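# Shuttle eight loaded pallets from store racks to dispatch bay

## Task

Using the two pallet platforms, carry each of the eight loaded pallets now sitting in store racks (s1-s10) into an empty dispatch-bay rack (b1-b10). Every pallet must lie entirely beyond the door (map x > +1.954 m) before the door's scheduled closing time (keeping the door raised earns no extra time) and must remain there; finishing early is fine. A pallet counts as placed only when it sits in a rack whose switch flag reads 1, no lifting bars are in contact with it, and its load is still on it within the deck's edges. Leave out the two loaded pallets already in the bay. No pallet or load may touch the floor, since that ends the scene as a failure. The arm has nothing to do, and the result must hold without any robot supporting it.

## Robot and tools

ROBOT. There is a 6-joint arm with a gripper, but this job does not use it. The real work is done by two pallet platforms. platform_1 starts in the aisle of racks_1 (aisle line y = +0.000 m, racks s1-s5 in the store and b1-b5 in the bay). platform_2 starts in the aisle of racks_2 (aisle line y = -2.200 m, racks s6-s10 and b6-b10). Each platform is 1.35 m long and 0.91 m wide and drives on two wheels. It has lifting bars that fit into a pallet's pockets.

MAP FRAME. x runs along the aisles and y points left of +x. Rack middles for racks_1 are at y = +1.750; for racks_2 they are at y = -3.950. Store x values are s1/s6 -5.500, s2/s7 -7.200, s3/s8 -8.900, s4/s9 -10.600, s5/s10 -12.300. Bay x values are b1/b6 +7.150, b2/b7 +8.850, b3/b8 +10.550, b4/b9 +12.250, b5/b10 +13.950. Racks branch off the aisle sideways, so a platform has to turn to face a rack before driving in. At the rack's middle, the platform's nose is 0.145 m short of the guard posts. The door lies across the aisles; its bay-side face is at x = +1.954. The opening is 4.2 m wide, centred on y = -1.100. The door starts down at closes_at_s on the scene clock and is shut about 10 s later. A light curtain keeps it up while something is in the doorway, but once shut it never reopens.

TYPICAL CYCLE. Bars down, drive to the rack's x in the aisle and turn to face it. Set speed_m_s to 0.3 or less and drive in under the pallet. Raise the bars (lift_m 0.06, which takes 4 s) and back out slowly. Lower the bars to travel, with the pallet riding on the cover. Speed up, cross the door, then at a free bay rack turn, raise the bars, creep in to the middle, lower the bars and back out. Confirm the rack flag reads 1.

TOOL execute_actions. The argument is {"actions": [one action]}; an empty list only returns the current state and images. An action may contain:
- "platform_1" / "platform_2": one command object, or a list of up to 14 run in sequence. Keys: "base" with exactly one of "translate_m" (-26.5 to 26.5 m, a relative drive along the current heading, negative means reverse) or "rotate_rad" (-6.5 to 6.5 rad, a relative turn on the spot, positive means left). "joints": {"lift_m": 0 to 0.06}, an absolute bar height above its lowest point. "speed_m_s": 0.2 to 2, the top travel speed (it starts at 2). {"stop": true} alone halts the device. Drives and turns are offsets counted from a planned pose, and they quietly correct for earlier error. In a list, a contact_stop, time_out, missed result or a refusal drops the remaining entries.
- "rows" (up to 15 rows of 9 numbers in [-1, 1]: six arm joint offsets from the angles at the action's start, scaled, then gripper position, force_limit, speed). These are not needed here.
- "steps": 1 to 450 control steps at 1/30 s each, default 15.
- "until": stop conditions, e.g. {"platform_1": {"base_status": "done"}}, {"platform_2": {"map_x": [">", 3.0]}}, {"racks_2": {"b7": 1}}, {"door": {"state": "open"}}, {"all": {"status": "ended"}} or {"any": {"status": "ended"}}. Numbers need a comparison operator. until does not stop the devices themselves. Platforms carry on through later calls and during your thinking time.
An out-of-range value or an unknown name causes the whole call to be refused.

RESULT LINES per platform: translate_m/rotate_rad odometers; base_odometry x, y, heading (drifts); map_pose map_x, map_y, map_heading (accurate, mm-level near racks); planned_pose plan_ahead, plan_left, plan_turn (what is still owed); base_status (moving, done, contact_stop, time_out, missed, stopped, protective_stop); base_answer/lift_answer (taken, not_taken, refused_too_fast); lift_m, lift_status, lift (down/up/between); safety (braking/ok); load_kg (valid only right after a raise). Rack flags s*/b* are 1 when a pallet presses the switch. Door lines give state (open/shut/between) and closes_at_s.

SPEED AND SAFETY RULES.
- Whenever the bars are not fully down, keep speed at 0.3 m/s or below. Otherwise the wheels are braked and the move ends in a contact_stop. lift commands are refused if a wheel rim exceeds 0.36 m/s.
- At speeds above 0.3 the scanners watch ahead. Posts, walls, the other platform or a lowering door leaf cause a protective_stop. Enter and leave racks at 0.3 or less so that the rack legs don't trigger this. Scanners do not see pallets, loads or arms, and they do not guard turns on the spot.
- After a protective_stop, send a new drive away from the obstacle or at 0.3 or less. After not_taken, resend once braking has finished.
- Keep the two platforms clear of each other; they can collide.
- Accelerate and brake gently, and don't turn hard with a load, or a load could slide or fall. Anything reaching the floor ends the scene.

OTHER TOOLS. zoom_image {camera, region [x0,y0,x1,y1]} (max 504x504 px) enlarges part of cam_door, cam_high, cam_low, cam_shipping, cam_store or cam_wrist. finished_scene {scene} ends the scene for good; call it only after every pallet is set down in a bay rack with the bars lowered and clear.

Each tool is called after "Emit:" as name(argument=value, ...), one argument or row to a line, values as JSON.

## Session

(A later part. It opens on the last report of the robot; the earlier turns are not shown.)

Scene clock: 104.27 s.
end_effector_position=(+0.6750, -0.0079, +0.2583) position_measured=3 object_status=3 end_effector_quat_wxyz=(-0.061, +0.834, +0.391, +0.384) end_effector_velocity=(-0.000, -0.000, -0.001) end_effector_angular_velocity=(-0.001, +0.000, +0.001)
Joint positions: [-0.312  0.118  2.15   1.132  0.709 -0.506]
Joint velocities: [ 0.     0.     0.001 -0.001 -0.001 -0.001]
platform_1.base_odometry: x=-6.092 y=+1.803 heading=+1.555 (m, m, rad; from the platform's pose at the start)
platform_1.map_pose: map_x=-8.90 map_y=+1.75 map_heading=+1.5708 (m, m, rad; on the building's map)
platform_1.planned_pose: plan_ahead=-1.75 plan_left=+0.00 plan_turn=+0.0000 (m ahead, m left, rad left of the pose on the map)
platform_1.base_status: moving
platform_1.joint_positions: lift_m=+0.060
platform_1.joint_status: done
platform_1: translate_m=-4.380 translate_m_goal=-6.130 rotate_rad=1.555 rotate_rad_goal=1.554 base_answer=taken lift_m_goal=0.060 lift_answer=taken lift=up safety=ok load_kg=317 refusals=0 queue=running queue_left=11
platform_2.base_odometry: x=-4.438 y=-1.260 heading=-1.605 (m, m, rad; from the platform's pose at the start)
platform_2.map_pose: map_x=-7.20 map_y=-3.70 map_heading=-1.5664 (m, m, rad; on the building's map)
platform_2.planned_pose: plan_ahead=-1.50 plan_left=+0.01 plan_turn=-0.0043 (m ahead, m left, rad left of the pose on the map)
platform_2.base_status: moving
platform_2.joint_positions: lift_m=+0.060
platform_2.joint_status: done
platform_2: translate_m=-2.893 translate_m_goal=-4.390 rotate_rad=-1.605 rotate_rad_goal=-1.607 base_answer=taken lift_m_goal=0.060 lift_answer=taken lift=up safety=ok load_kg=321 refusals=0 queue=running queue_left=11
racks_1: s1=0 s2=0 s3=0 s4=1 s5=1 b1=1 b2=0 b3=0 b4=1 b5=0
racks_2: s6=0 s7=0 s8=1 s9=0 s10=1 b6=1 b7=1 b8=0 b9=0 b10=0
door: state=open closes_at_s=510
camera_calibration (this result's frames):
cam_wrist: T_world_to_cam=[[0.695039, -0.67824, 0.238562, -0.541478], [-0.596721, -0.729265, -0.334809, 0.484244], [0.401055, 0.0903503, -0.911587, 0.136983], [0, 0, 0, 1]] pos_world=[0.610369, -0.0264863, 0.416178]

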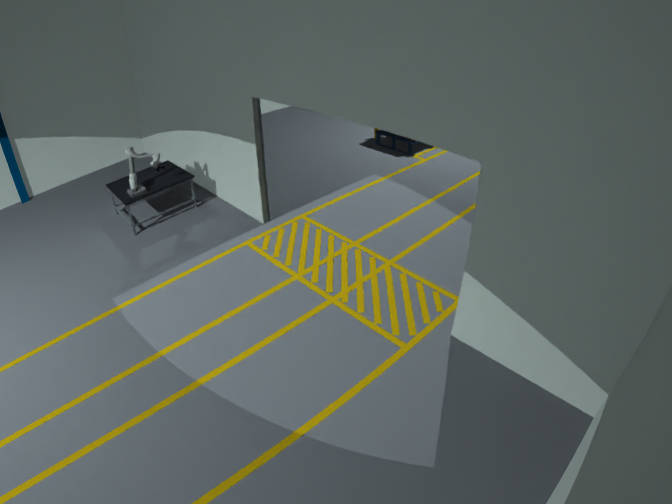

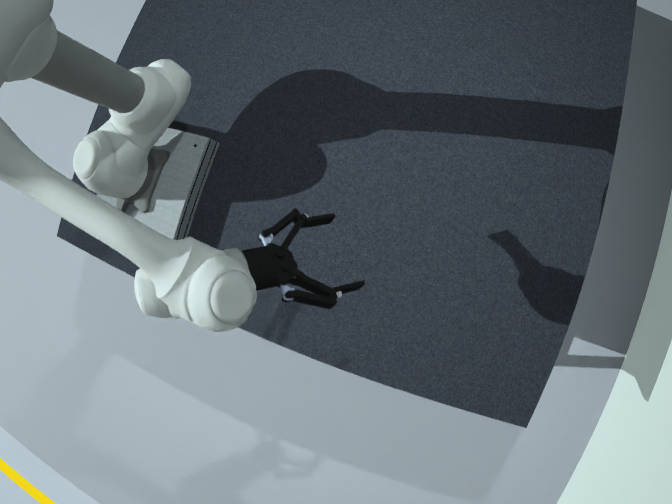

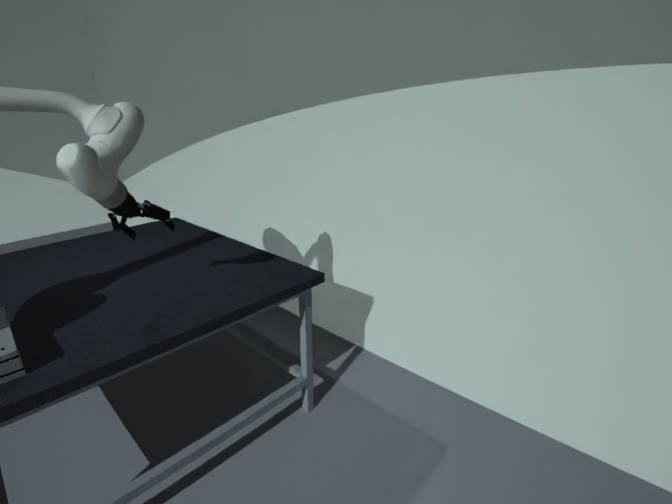

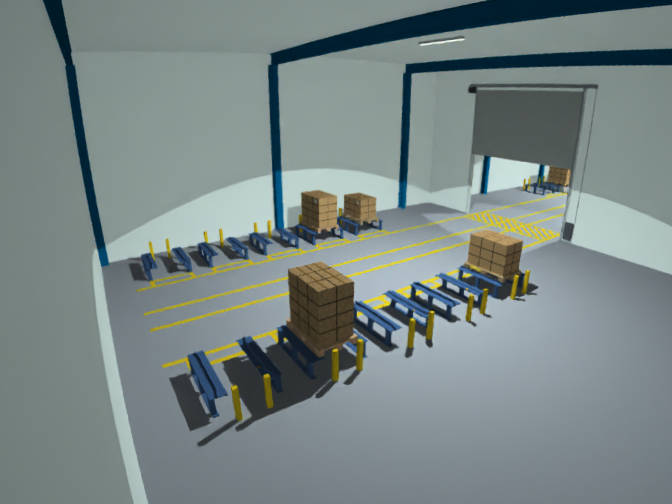

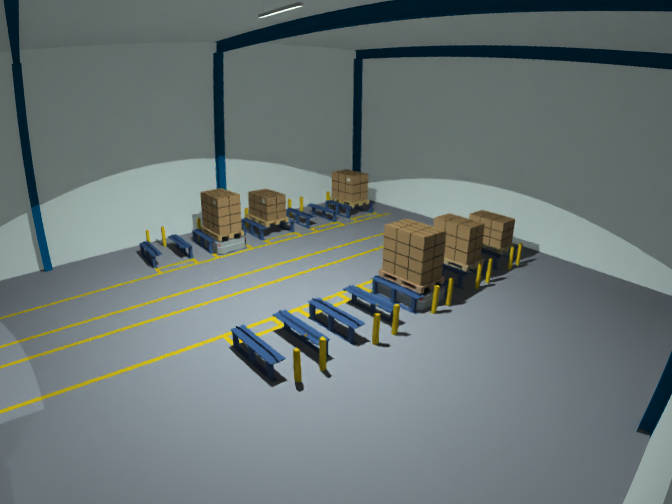

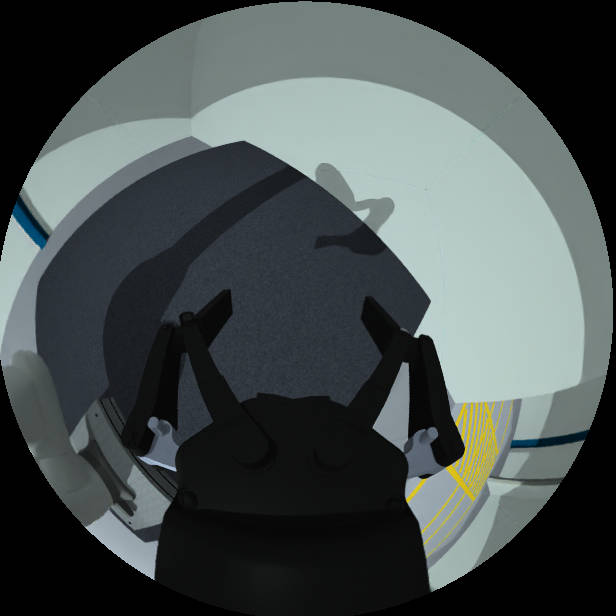

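Emit:
execute_actions(
  actions=[
    {"steps":450,"until":{"platform_1":{"queue":["!=","running"]}}},
  ],
)

Emit:
execute_actions(
  actions=[
    {"steps":450,"until":{"platform_2":{"queue_left":["<=",7]}}},
  ],
)

Emit:
zoom_image(
  camera="cam_shipping",
  region=[230, 170, 550, 350],
)

Scene clock: 119.87 s.
end_effector_position=(+0.6750, -0.0079, +0.2583) position_measured=3 object_status=3 end_effector_quat_wxyz=(-0.061, +0.834, +0.391, +0.384) end_effector_velocity=(+0.001, -0.000, +0.000) end_effector_angular_velocity=(-0.001, -0.001, -0.000)
Joint positions: [-0.312  0.118  2.15   1.132  0.709 -0.506]
Joint velocities: [ 0.     0.    -0.001 -0.    -0.001 -0.   ]
platform_1.base_odometry: x=-1.891 y=-0.031 heading=-0.016 (m, m, rad; from the platform's pose at the start)
platform_1.map_pose: map_x=-4.61 map_y=-0.01 map_heading=+0.0044 (m, m, rad; on the building's map)
platform_1.planned_pose: plan_ahead=+13.46 plan_left=-0.05 plan_turn=-0.0044 (m ahead, m left, rad left of the pose on the map)
platform_1.base_status: moving
platform_1.joint_positions: lift_m=+0.000
platform_1.joint_status: done
platform_1: translate_m=-1.839 translate_m_goal=11.630 rotate_rad=-0.016 rotate_rad_goal=-0.014 base_answer=taken lift_m_goal=0.000 lift_answer=taken lift=down safety=ok load_kg=-47 refusals=0 queue=running queue_left=9
platform_2.base_odometry: x=+2.178 y=-0.005 heading=-0.053 (m, m, rad; from the platform's pose at the start)
platform_2.map_pose: map_x=-0.55 map_y=-2.18 map_heading=-0.0175 (m, m, rad; on the building's map)
platform_2.planned_pose: plan_ahead=+11.10 plan_left=+0.17 plan_turn=+0.0175 (m ahead, m left, rad left of the pose on the map)
platform_2.base_status: moving
platform_2.joint_positions: lift_m=+0.000
platform_2.joint_status: done
platform_2: translate_m=2.238 translate_m_goal=13.370 rotate_rad=-0.053 rotate_rad_goal=-0.053 base_answer=taken lift_m_goal=0.000 lift_answer=taken lift=down safety=ok load_kg=-47 refusals=0 queue=running queue_left=9
racks_1: s1=0 s2=0 s3=0 s4=1 s5=1 b1=1 b2=0 b3=0 b4=1 b5=0
racks_2: s6=0 s7=0 s8=1 s9=0 s10=1 b6=1 b7=1 b8=0 b9=0 b10=0
door: state=open closes_at_s=510
camera_calibration (this result's frames):
cam_wrist: T_world_to_cam=[[0.695039, -0.67824, 0.238562, -0.541478], [-0.596721, -0.729265, -0.334809, 0.484244], [0.401055, 0.0903504, -0.911587, 0.136984], [0, 0, 0, 1]] pos_world=[0.610369, -0.0264862, 0.416178]

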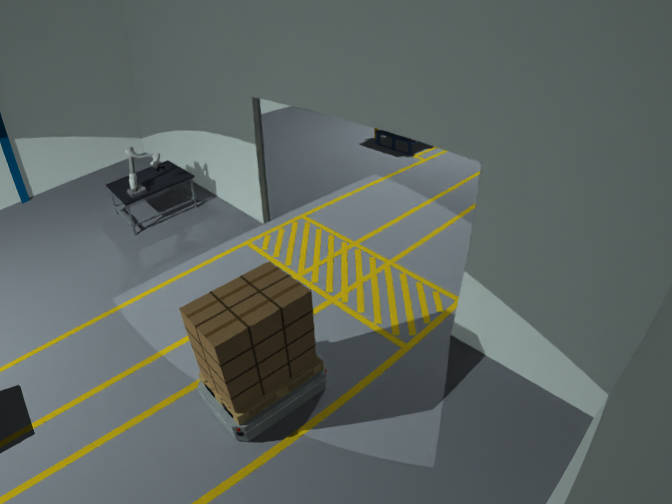

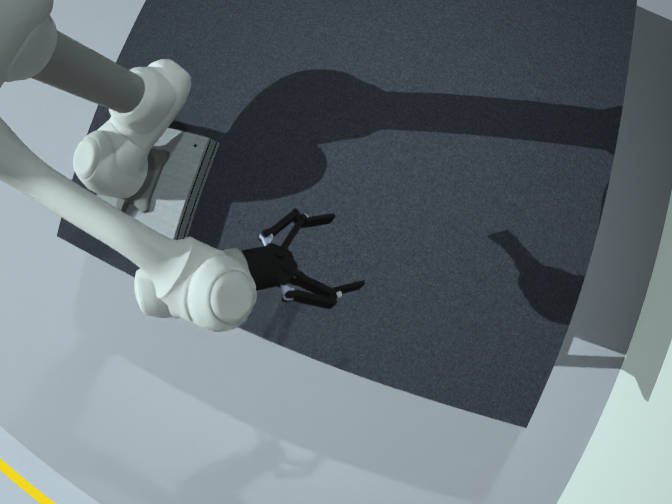

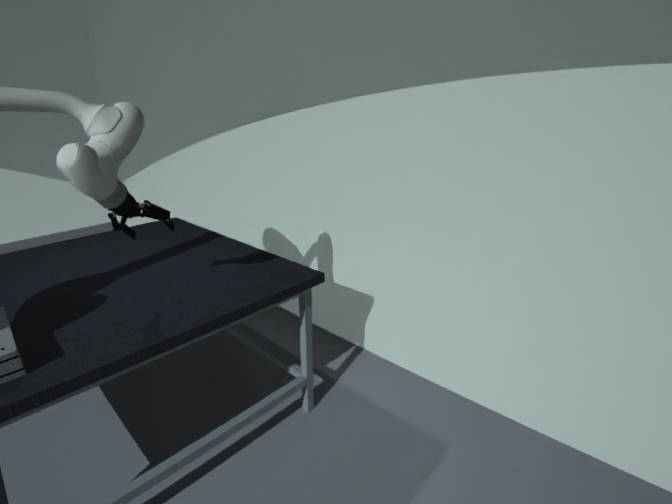

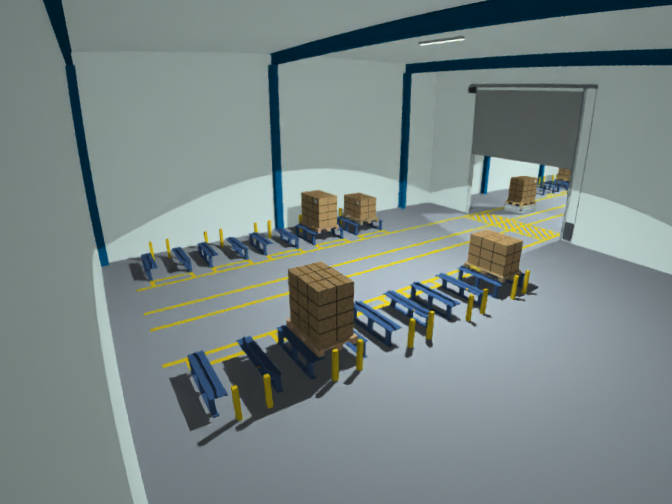

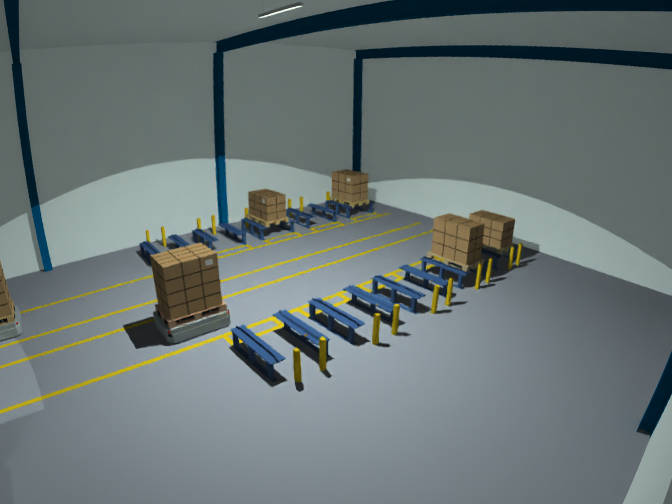

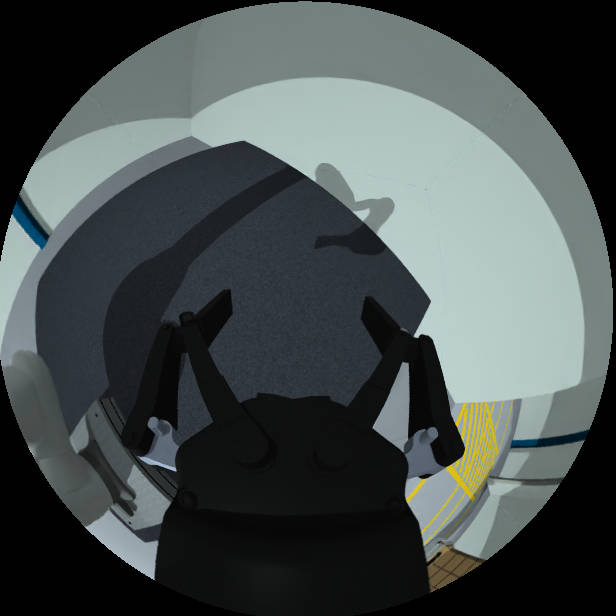

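Scene clock: 132.93 s.
end_effector_position=(+0.6750, -0.0079, +0.2583) position_measured=3 object_status=3 end_effector_quat_wxyz=(-0.061, +0.834, +0.391, +0.384) end_effector_velocity=(-0.000, +0.000, -0.001) end_effector_angular_velocity=(+0.001, +0.002, +0.001)
Joint positions: [-0.312  0.118  2.15   1.132  0.709 -0.506]
Joint velocities: [ 0.     0.001  0.001 -0.001  0.001  0.001]
platform_1.base_odometry: x=+11.654 y=-0.285 heading=+1.281 (m, m, rad; from the platform's pose at the start)
platform_1.map_pose: map_x=+8.85 map_y=-0.01 map_heading=+1.3134 (m, m, rad; on the building's map)
platform_1.planned_pose: plan_ahead=+0.01 plan_left=+0.00 plan_turn=+0.2574 (m ahead, m left, rad left of the pose on the map)
platform_1.base_status: moving
platform_1.joint_positions: lift_m=+0.044
platform_1.joint_status: moving
platform_1: translate_m=11.650 translate_m_goal=11.650 rotate_rad=1.298 rotate_rad_goal=1.550 base_answer=taken lift_m_goal=0.060 lift_answer=taken lift=between safety=ok load_kg=321 refusals=0 queue=running queue_left=8
platform_2.base_odometry: x=+13.385 y=-0.506 heading=-1.617 (m, m, rad; from the platform's pose at the start)
platform_2.map_pose: map_x=+10.55 map_y=-2.20 map_heading=-1.5708 (m, m, rad; on the building's map)
platform_2.planned_pose: plan_ahead=+1.75 plan_left=+0.00 plan_turn=+0.0000 (m ahead, m left, rad left of the pose on the map)
platform_2.base_status: moving
platform_2.joint_positions: lift_m=+0.060
platform_2.joint_status: done
platform_2: translate_m=13.390 translate_m_goal=15.140 rotate_rad=-1.617 rotate_rad_goal=-1.618 base_answer=taken lift_m_goal=0.060 lift_answer=taken lift=up safety=ok load_kg=319 refusals=0 queue=running queue_left=7
racks_1: s1=0 s2=0 s3=0 s4=1 s5=1 b1=1 b2=0 b3=0 b4=1 b5=0
racks_2: s6=0 s7=0 s8=1 s9=0 s10=1 b6=1 b7=1 b8=0 b9=0 b10=0
door: state=open closes_at_s=510
camera_calibration (this result's frames):
cam_wrist: T_world_to_cam=[[0.695039, -0.678239, 0.238562, -0.541478], [-0.59672, -0.729266, -0.334808, 0.484244], [0.401055, 0.09035, -0.911587, 0.136984], [0, 0, 0, 1]] pos_world=[0.610369, -0.0264863, 0.416177]

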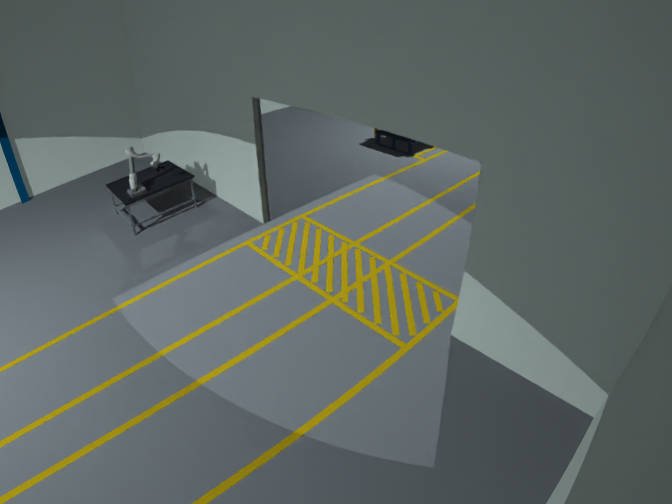

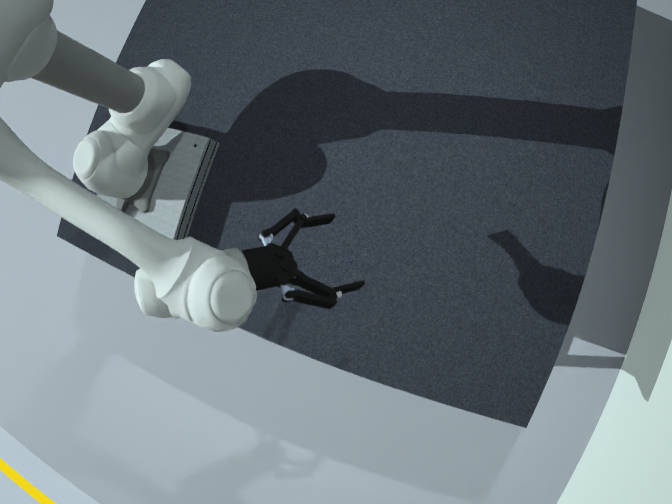

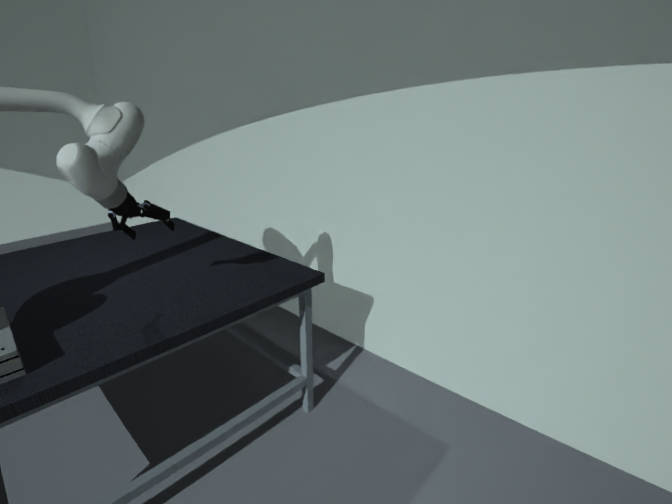

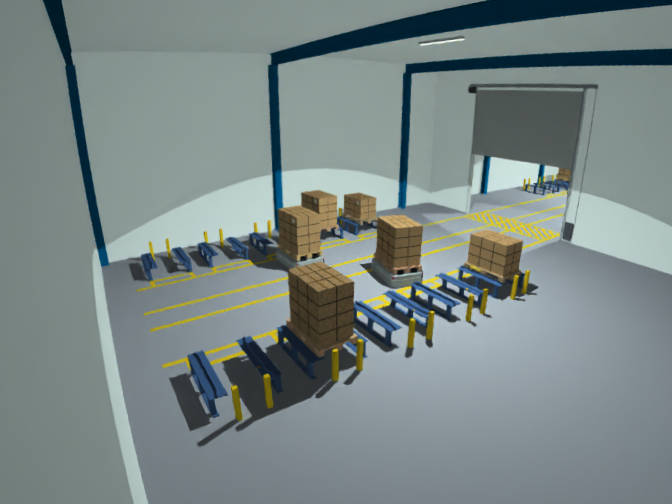

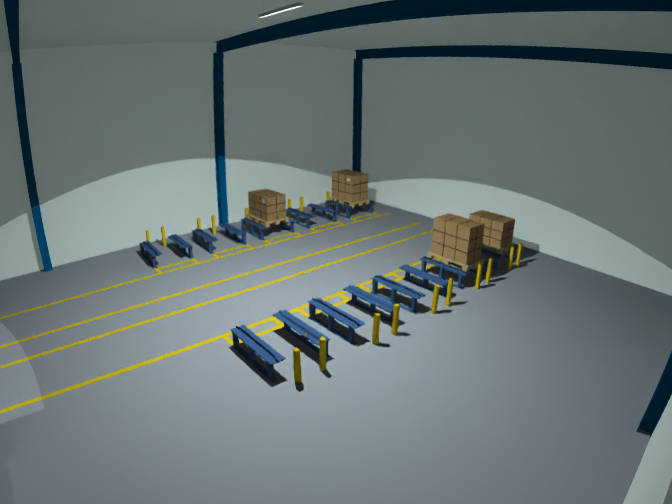

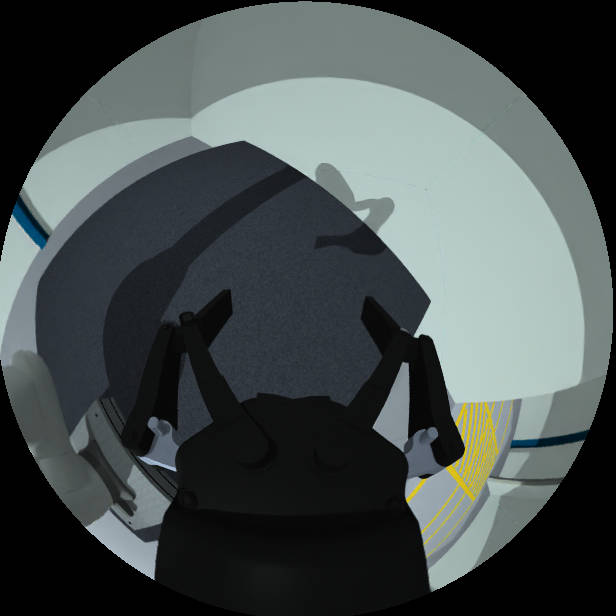

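Region (230, 170, 550, 350) of cam_shipping's 672x504 image, scaled by 1.575, with more detail than that image has; it fills the top 284 rows of this view, and the rest is white.

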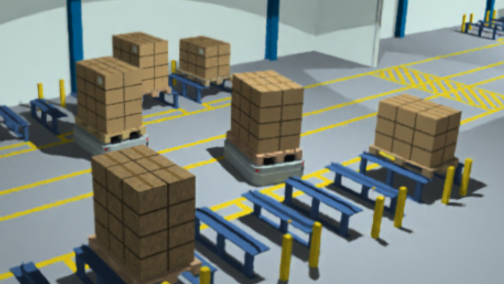

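Emit:
execute_actions(
  actions=[
    {"steps":450,"until":{"platform_1":{"queue_left":["<=",5]}}},
  ],
)

Scene clock: 143.47 s.
end_effector_position=(+0.6750, -0.0079, +0.2583) position_measured=3 object_status=3 end_effector_quat_wxyz=(-0.061, +0.834, +0.391, +0.384) end_effector_velocity=(+0.000, +0.000, +0.000) end_effector_angular_velocity=(-0.000, -0.001, +0.001)
Joint positions: [-0.312  0.118  2.15   1.132  0.709 -0.506]
Joint velocities: [ 0.     0.    -0.     0.001  0.001 -0.001]
platform_1.base_odometry: x=+11.679 y=+1.475 heading=+1.558 (m, m, rad; from the platform's pose at the start)
platform_1.map_pose: map_x=+8.85 map_y=+1.75 map_heading=+1.5708 (m, m, rad; on the building's map)
platform_1.planned_pose: plan_ahead=-1.75 plan_left=+0.00 plan_turn=+0.0000 (m ahead, m left, rad left of the pose on the map)
platform_1.base_status: moving
platform_1.joint_positions: lift_m=+0.025
platform_1.joint_status: moving
platform_1: translate_m=13.410 translate_m_goal=11.660 rotate_rad=1.558 rotate_rad_goal=1.557 base_answer=taken lift_m_goal=0.000 lift_answer=taken lift=between safety=ok load_kg=-30 refusals=0 queue=running queue_left=5
platform_2.base_odometry: x=+13.312 y=-2.001 heading=-1.619 (m, m, rad; from the platform's pose at the start)
platform_2.map_pose: map_x=+10.55 map_y=-3.68 map_heading=-1.5708 (m, m, rad; on the building's map)
platform_2.planned_pose: plan_ahead=-1.48 plan_left=+0.00 plan_turn=+0.0000 (m ahead, m left, rad left of the pose on the map)
platform_2.base_status: moving
platform_2.joint_positions: lift_m=+0.007
platform_2.joint_status: moving
platform_2: translate_m=14.877 translate_m_goal=13.389 rotate_rad=-1.619 rotate_rad_goal=-1.619 base_answer=taken lift_m_goal=0.000 lift_answer=taken lift=between safety=ok load_kg=-35 refusals=0 queue=running queue_left=5
racks_1: s1=0 s2=0 s3=0 s4=1 s5=1 b1=1 b2=1 b3=0 b4=1 b5=0
racks_2: s6=0 s7=0 s8=1 s9=0 s10=1 b6=1 b7=1 b8=1 b9=0 b10=0
door: state=open closes_at_s=510
camera_calibration (this result's frames):
cam_wrist: T_world_to_cam=[[0.695039, -0.678239, 0.238562, -0.541479], [-0.59672, -0.729266, -0.334808, 0.484243], [0.401055, 0.0903499, -0.911587, 0.136984], [0, 0, 0, 1]] pos_world=[0.610369, -0.0264862, 0.416177]

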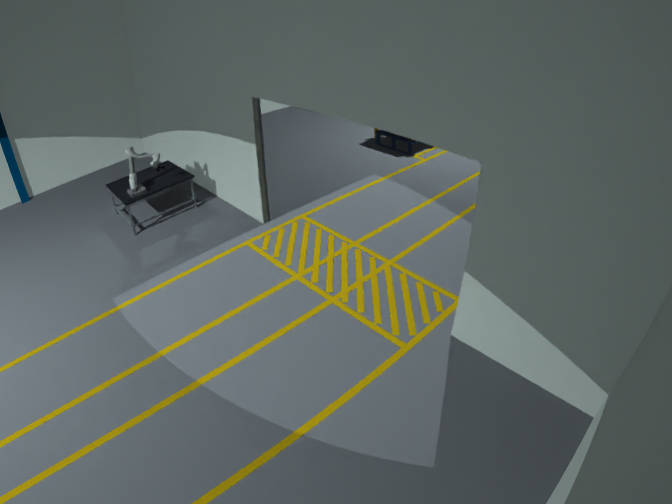

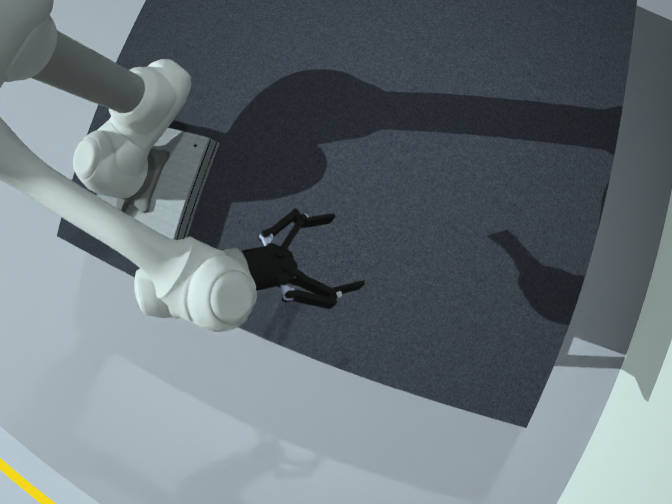

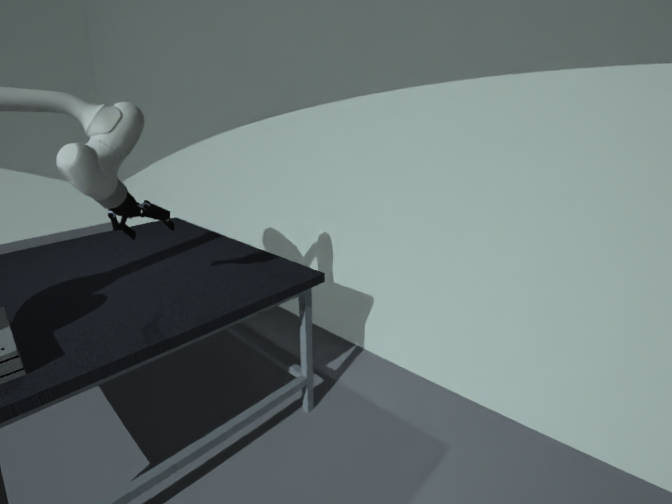

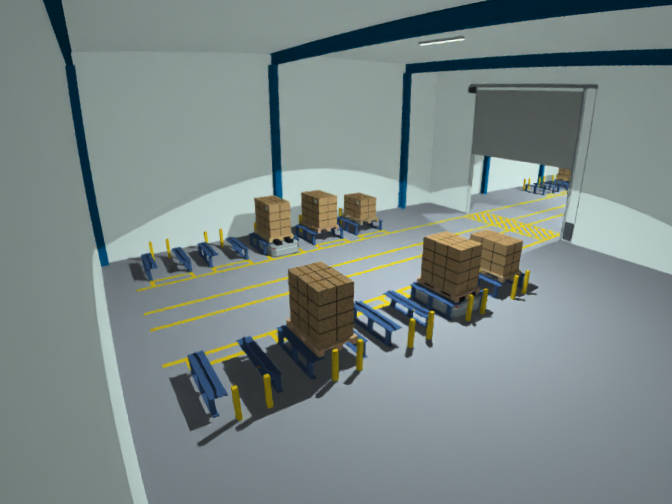

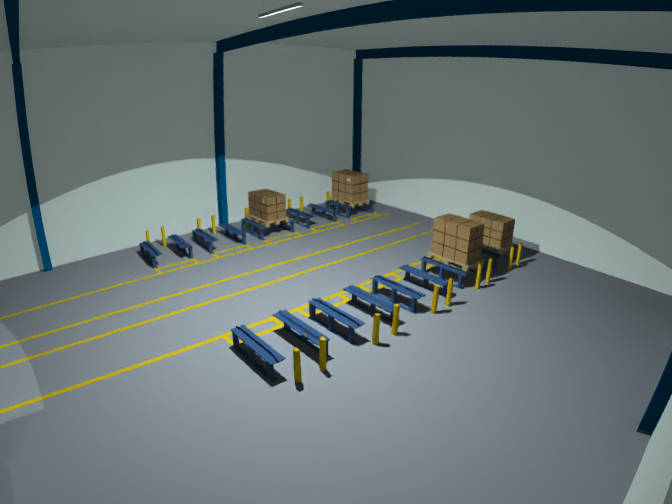

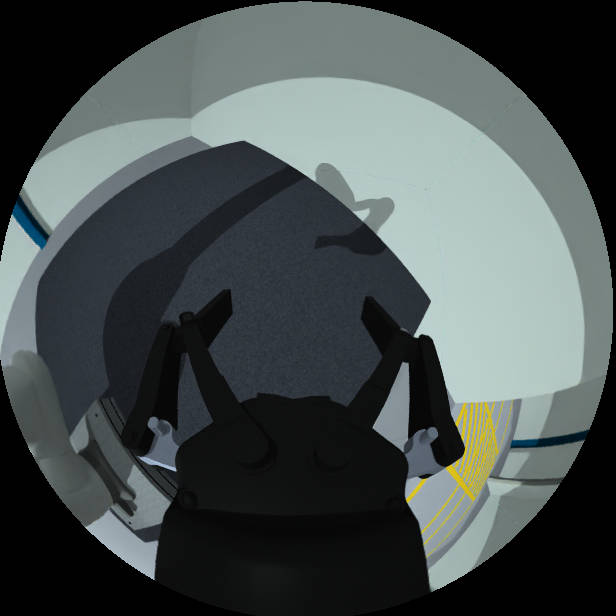

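Emit:
execute_actions(
  actions=[
    {"steps":450,"until":{"platform_1":{"queue":["!=","running"]}}},
  ],
)

Emit:
execute_actions(
  actions=[
    {"steps":450,"until":{"platform_2":{"queue_left":["<=",1]}}},
  ],
)

Emit:
zoom_image(
  camera="cam_store",
  region=[230, 160, 540, 310],
)

Scene clock: 158.93 s.
end_effector_position=(+0.6750, -0.0079, +0.2583) position_measured=3 object_status=3 end_effector_quat_wxyz=(-0.061, +0.834, +0.391, +0.384) end_effector_velocity=(+0.001, -0.000, +0.001) end_effector_angular_velocity=(+0.000, -0.001, -0.001)
Joint positions: [-0.312  0.118  2.15   1.132  0.709 -0.506]
Joint velocities: [-0.     0.    -0.001  0.    -0.     0.001]
platform_1.base_odometry: x=+6.997 y=-0.212 heading=-0.017 (m, m, rad; from the platform's pose at the start)
platform_1.map_pose: map_x=+4.13 map_y=-0.02 map_heading=-0.0218 (m, m, rad; on the building's map)
platform_1.planned_pose: plan_ahead=-14.73 plan_left=-0.30 plan_turn=+0.0218 (m ahead, m left, rad left of the pose on the map)
platform_1.base_status: moving
platform_1.joint_positions: lift_m=+0.000
platform_1.joint_status: done
platform_1: translate_m=6.943 translate_m_goal=-7.790 rotate_rad=-0.018 rotate_rad_goal=-0.018 base_answer=taken lift_m_goal=0.000 lift_answer=taken lift=down safety=ok load_kg=-47 refusals=0 queue=running queue_left=3
platform_2.base_odometry: x=+7.028 y=-0.208 heading=-0.057 (m, m, rad; from the platform's pose at the start)
platform_2.map_pose: map_x=+4.16 map_y=-2.23 map_heading=-0.0262 (m, m, rad; on the building's map)
platform_2.planned_pose: plan_ahead=-13.06 plan_left=-0.31 plan_turn=+0.0262 (m ahead, m left, rad left of the pose on the map)
platform_2.base_status: moving
platform_2.joint_positions: lift_m=+0.000
platform_2.joint_status: done
platform_2: translate_m=6.970 translate_m_goal=-6.052 rotate_rad=-0.056 rotate_rad_goal=-0.055 base_answer=taken lift_m_goal=0.000 lift_answer=taken lift=down safety=ok load_kg=-47 refusals=0 queue=running queue_left=3
racks_1: s1=0 s2=0 s3=0 s4=1 s5=1 b1=1 b2=1 b3=0 b4=1 b5=0
racks_2: s6=0 s7=0 s8=1 s9=0 s10=1 b6=1 b7=1 b8=1 b9=0 b10=0
door: state=open closes_at_s=510
camera_calibration (this result's frames):
cam_wrist: T_world_to_cam=[[0.695039, -0.678239, 0.238562, -0.541478], [-0.59672, -0.729266, -0.334808, 0.484243], [0.401055, 0.09035, -0.911587, 0.136984], [0, 0, 0, 1]] pos_world=[0.610369, -0.0264862, 0.416177]

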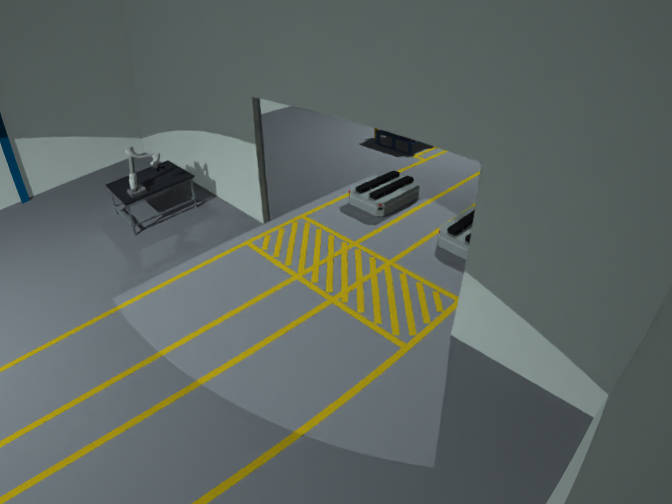

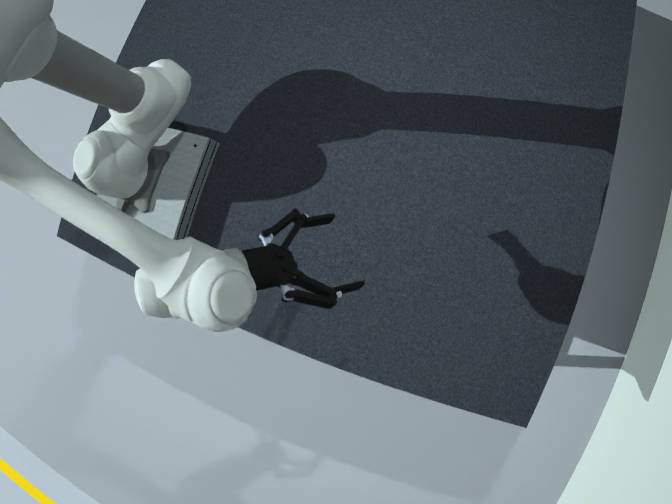

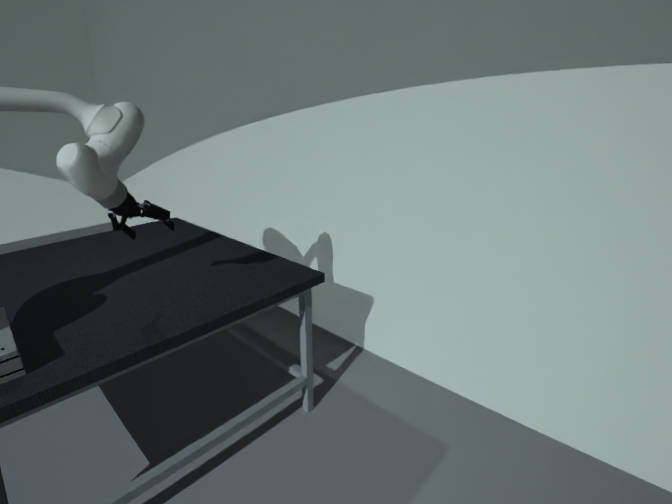

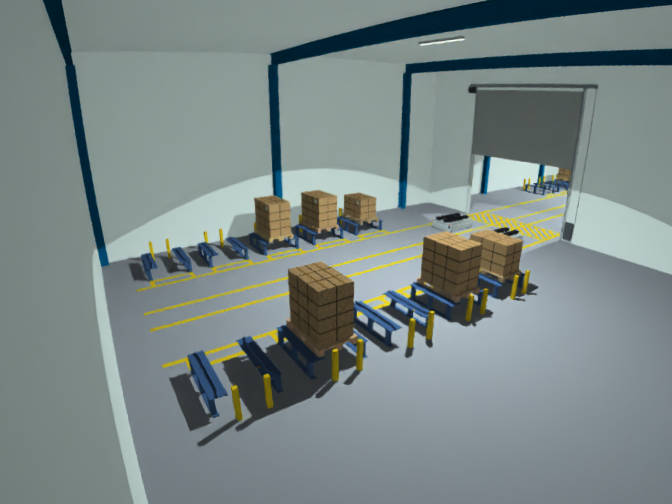

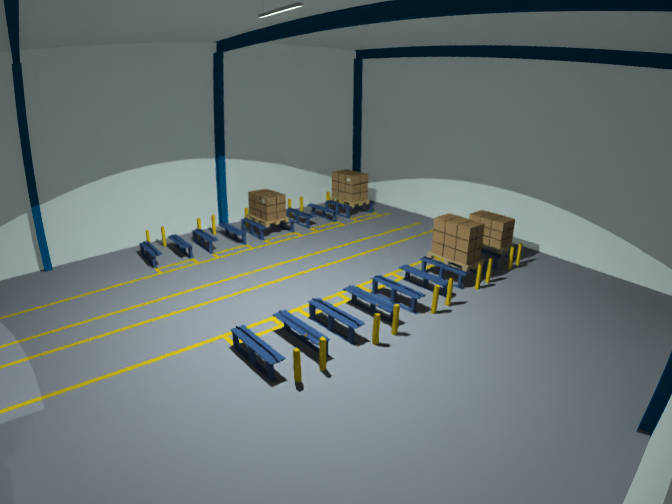

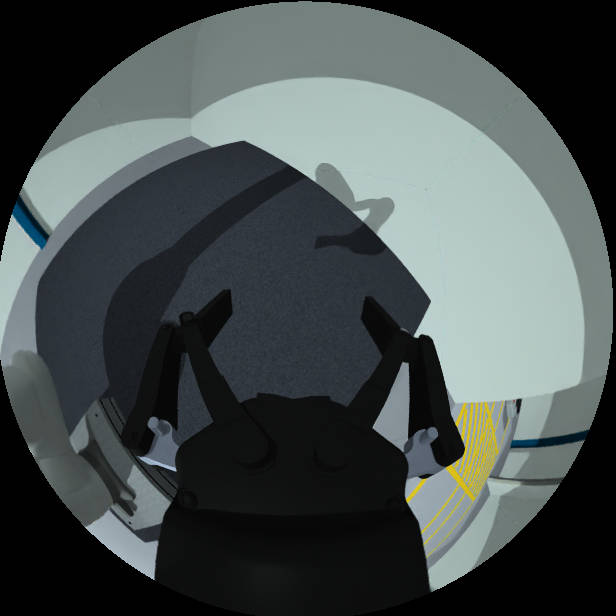

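Scene clock: 172.00 s.
end_effector_position=(+0.6750, -0.0079, +0.2583) position_measured=3 object_status=3 end_effector_quat_wxyz=(-0.061, +0.834, +0.391, +0.384) end_effector_velocity=(+0.000, +0.000, +0.000) end_effector_angular_velocity=(+0.001, -0.001, +0.000)
Joint positions: [-0.312  0.118  2.15   1.132  0.709 -0.506]
Joint velocities: [ 0.     0.    -0.001  0.001  0.001 -0.   ]
platform_1.base_odometry: x=-7.795 y=+0.027 heading=+1.301 (m, m, rad; from the platform's pose at the start)
platform_1.map_pose: map_x=-10.60 map_y=+0.00 map_heading=+1.3308 (m, m, rad; on the building's map)
platform_1.planned_pose: plan_ahead=+0.00 plan_left=+0.00 plan_turn=+0.2400 (m ahead, m left, rad left of the pose on the map)
platform_1.base_status: moving
platform_1.joint_positions: lift_m=+0.000
platform_1.joint_status: done
platform_1: translate_m=-7.790 translate_m_goal=-7.790 rotate_rad=1.318 rotate_rad_goal=1.553 base_answer=taken lift_m_goal=0.000 lift_answer=taken lift=down safety=ok load_kg=-47 refusals=0 queue=running queue_left=2
platform_2.base_odometry: x=-6.047 y=+0.397 heading=-1.617 (m, m, rad; from the platform's pose at the start)
platform_2.map_pose: map_x=-8.90 map_y=-2.20 map_heading=-1.5708 (m, m, rad; on the building's map)
platform_2.planned_pose: plan_ahead=+1.75 plan_left=+0.00 plan_turn=+0.0000 (m ahead, m left, rad left of the pose on the map)
platform_2.base_status: moving
platform_2.joint_positions: lift_m=+0.000
platform_2.joint_status: moving
platform_2: translate_m=-6.052 translate_m_goal=-4.302 rotate_rad=-1.617 rotate_rad_goal=-1.617 base_answer=taken lift_m_goal=0.022 lift_answer=taken lift=down safety=ok load_kg=0 refusals=0 queue=running queue_left=1
racks_1: s1=0 s2=0 s3=0 s4=1 s5=1 b1=1 b2=1 b3=0 b4=1 b5=0
racks_2: s6=0 s7=0 s8=1 s9=0 s10=1 b6=1 b7=1 b8=1 b9=0 b10=0
door: state=open closes_at_s=510
camera_calibration (this result's frames):
cam_wrist: T_world_to_cam=[[0.695039, -0.678239, 0.238562, -0.541478], [-0.59672, -0.729266, -0.334808, 0.484243], [0.401055, 0.0903499, -0.911587, 0.136984], [0, 0, 0, 1]] pos_world=[0.610369, -0.0264862, 0.416177]

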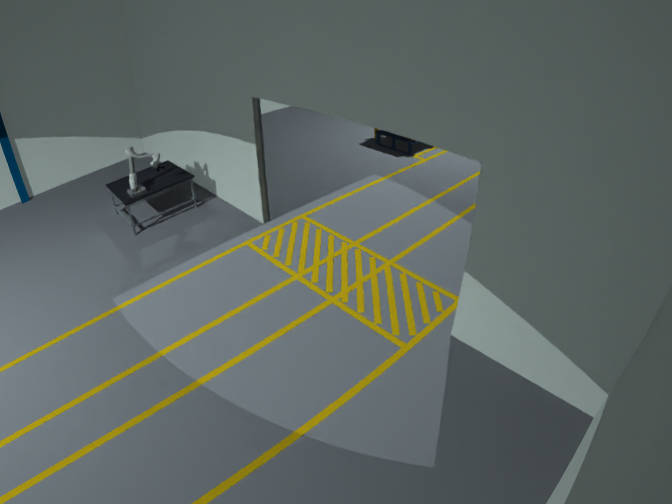

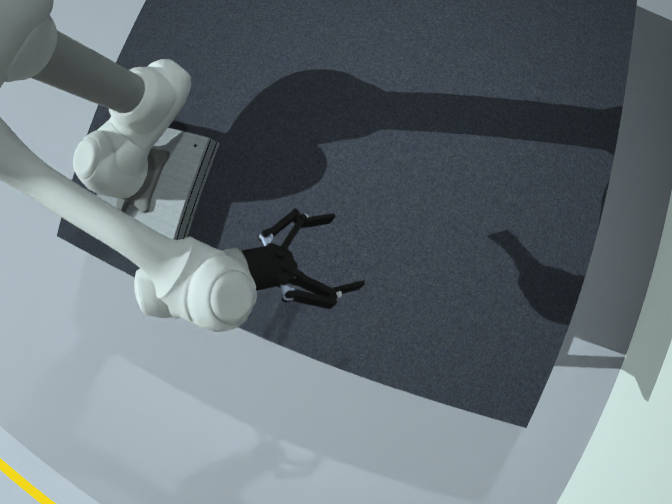

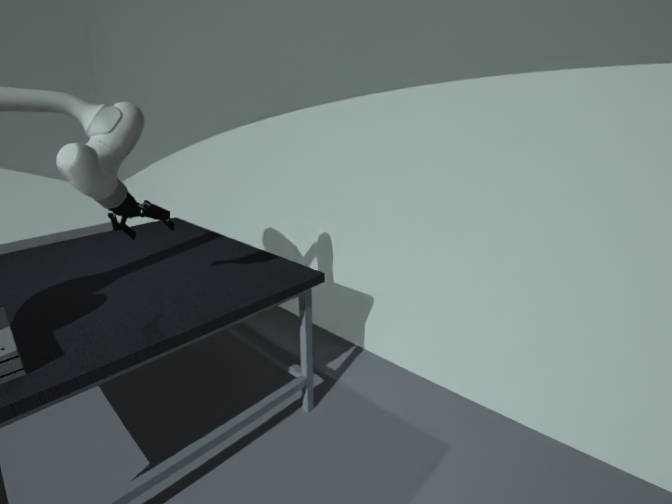

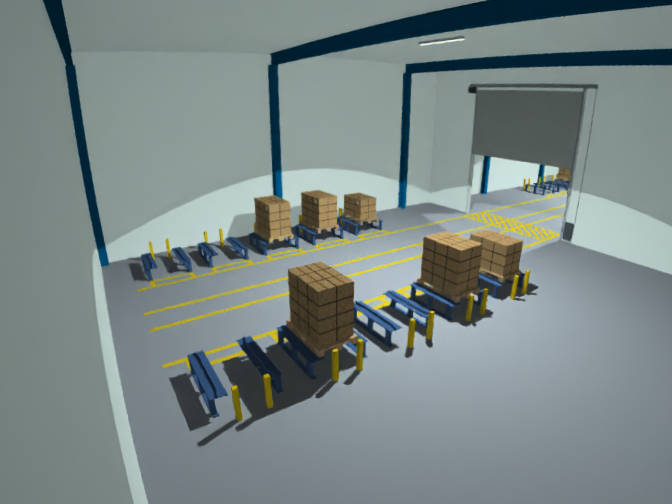

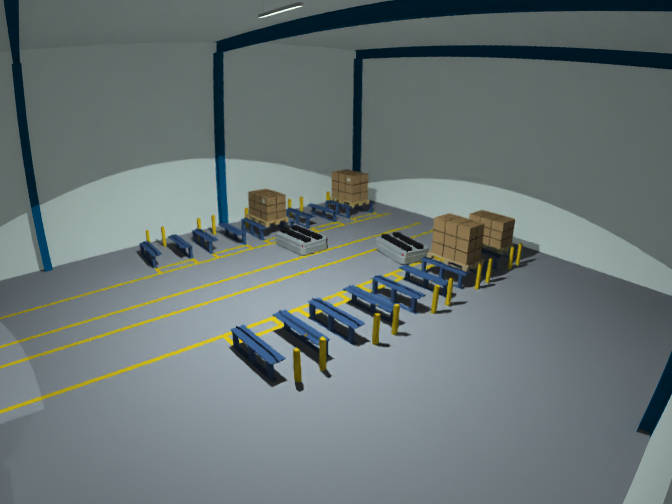

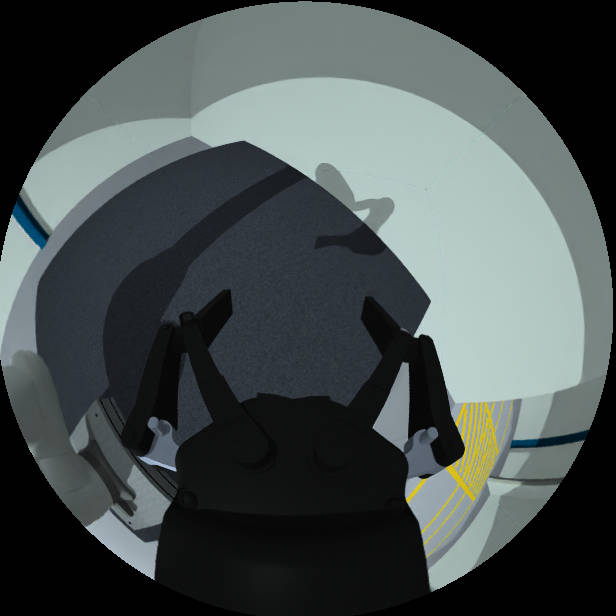

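Region (230, 160, 540, 310) of cam_store's 672x504 image, scaled by 1.626, with more detail than that image has; it fills the top 244 rows of this view, and the rest is white.

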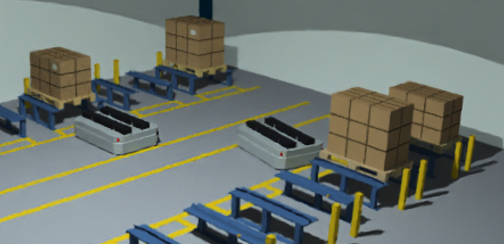

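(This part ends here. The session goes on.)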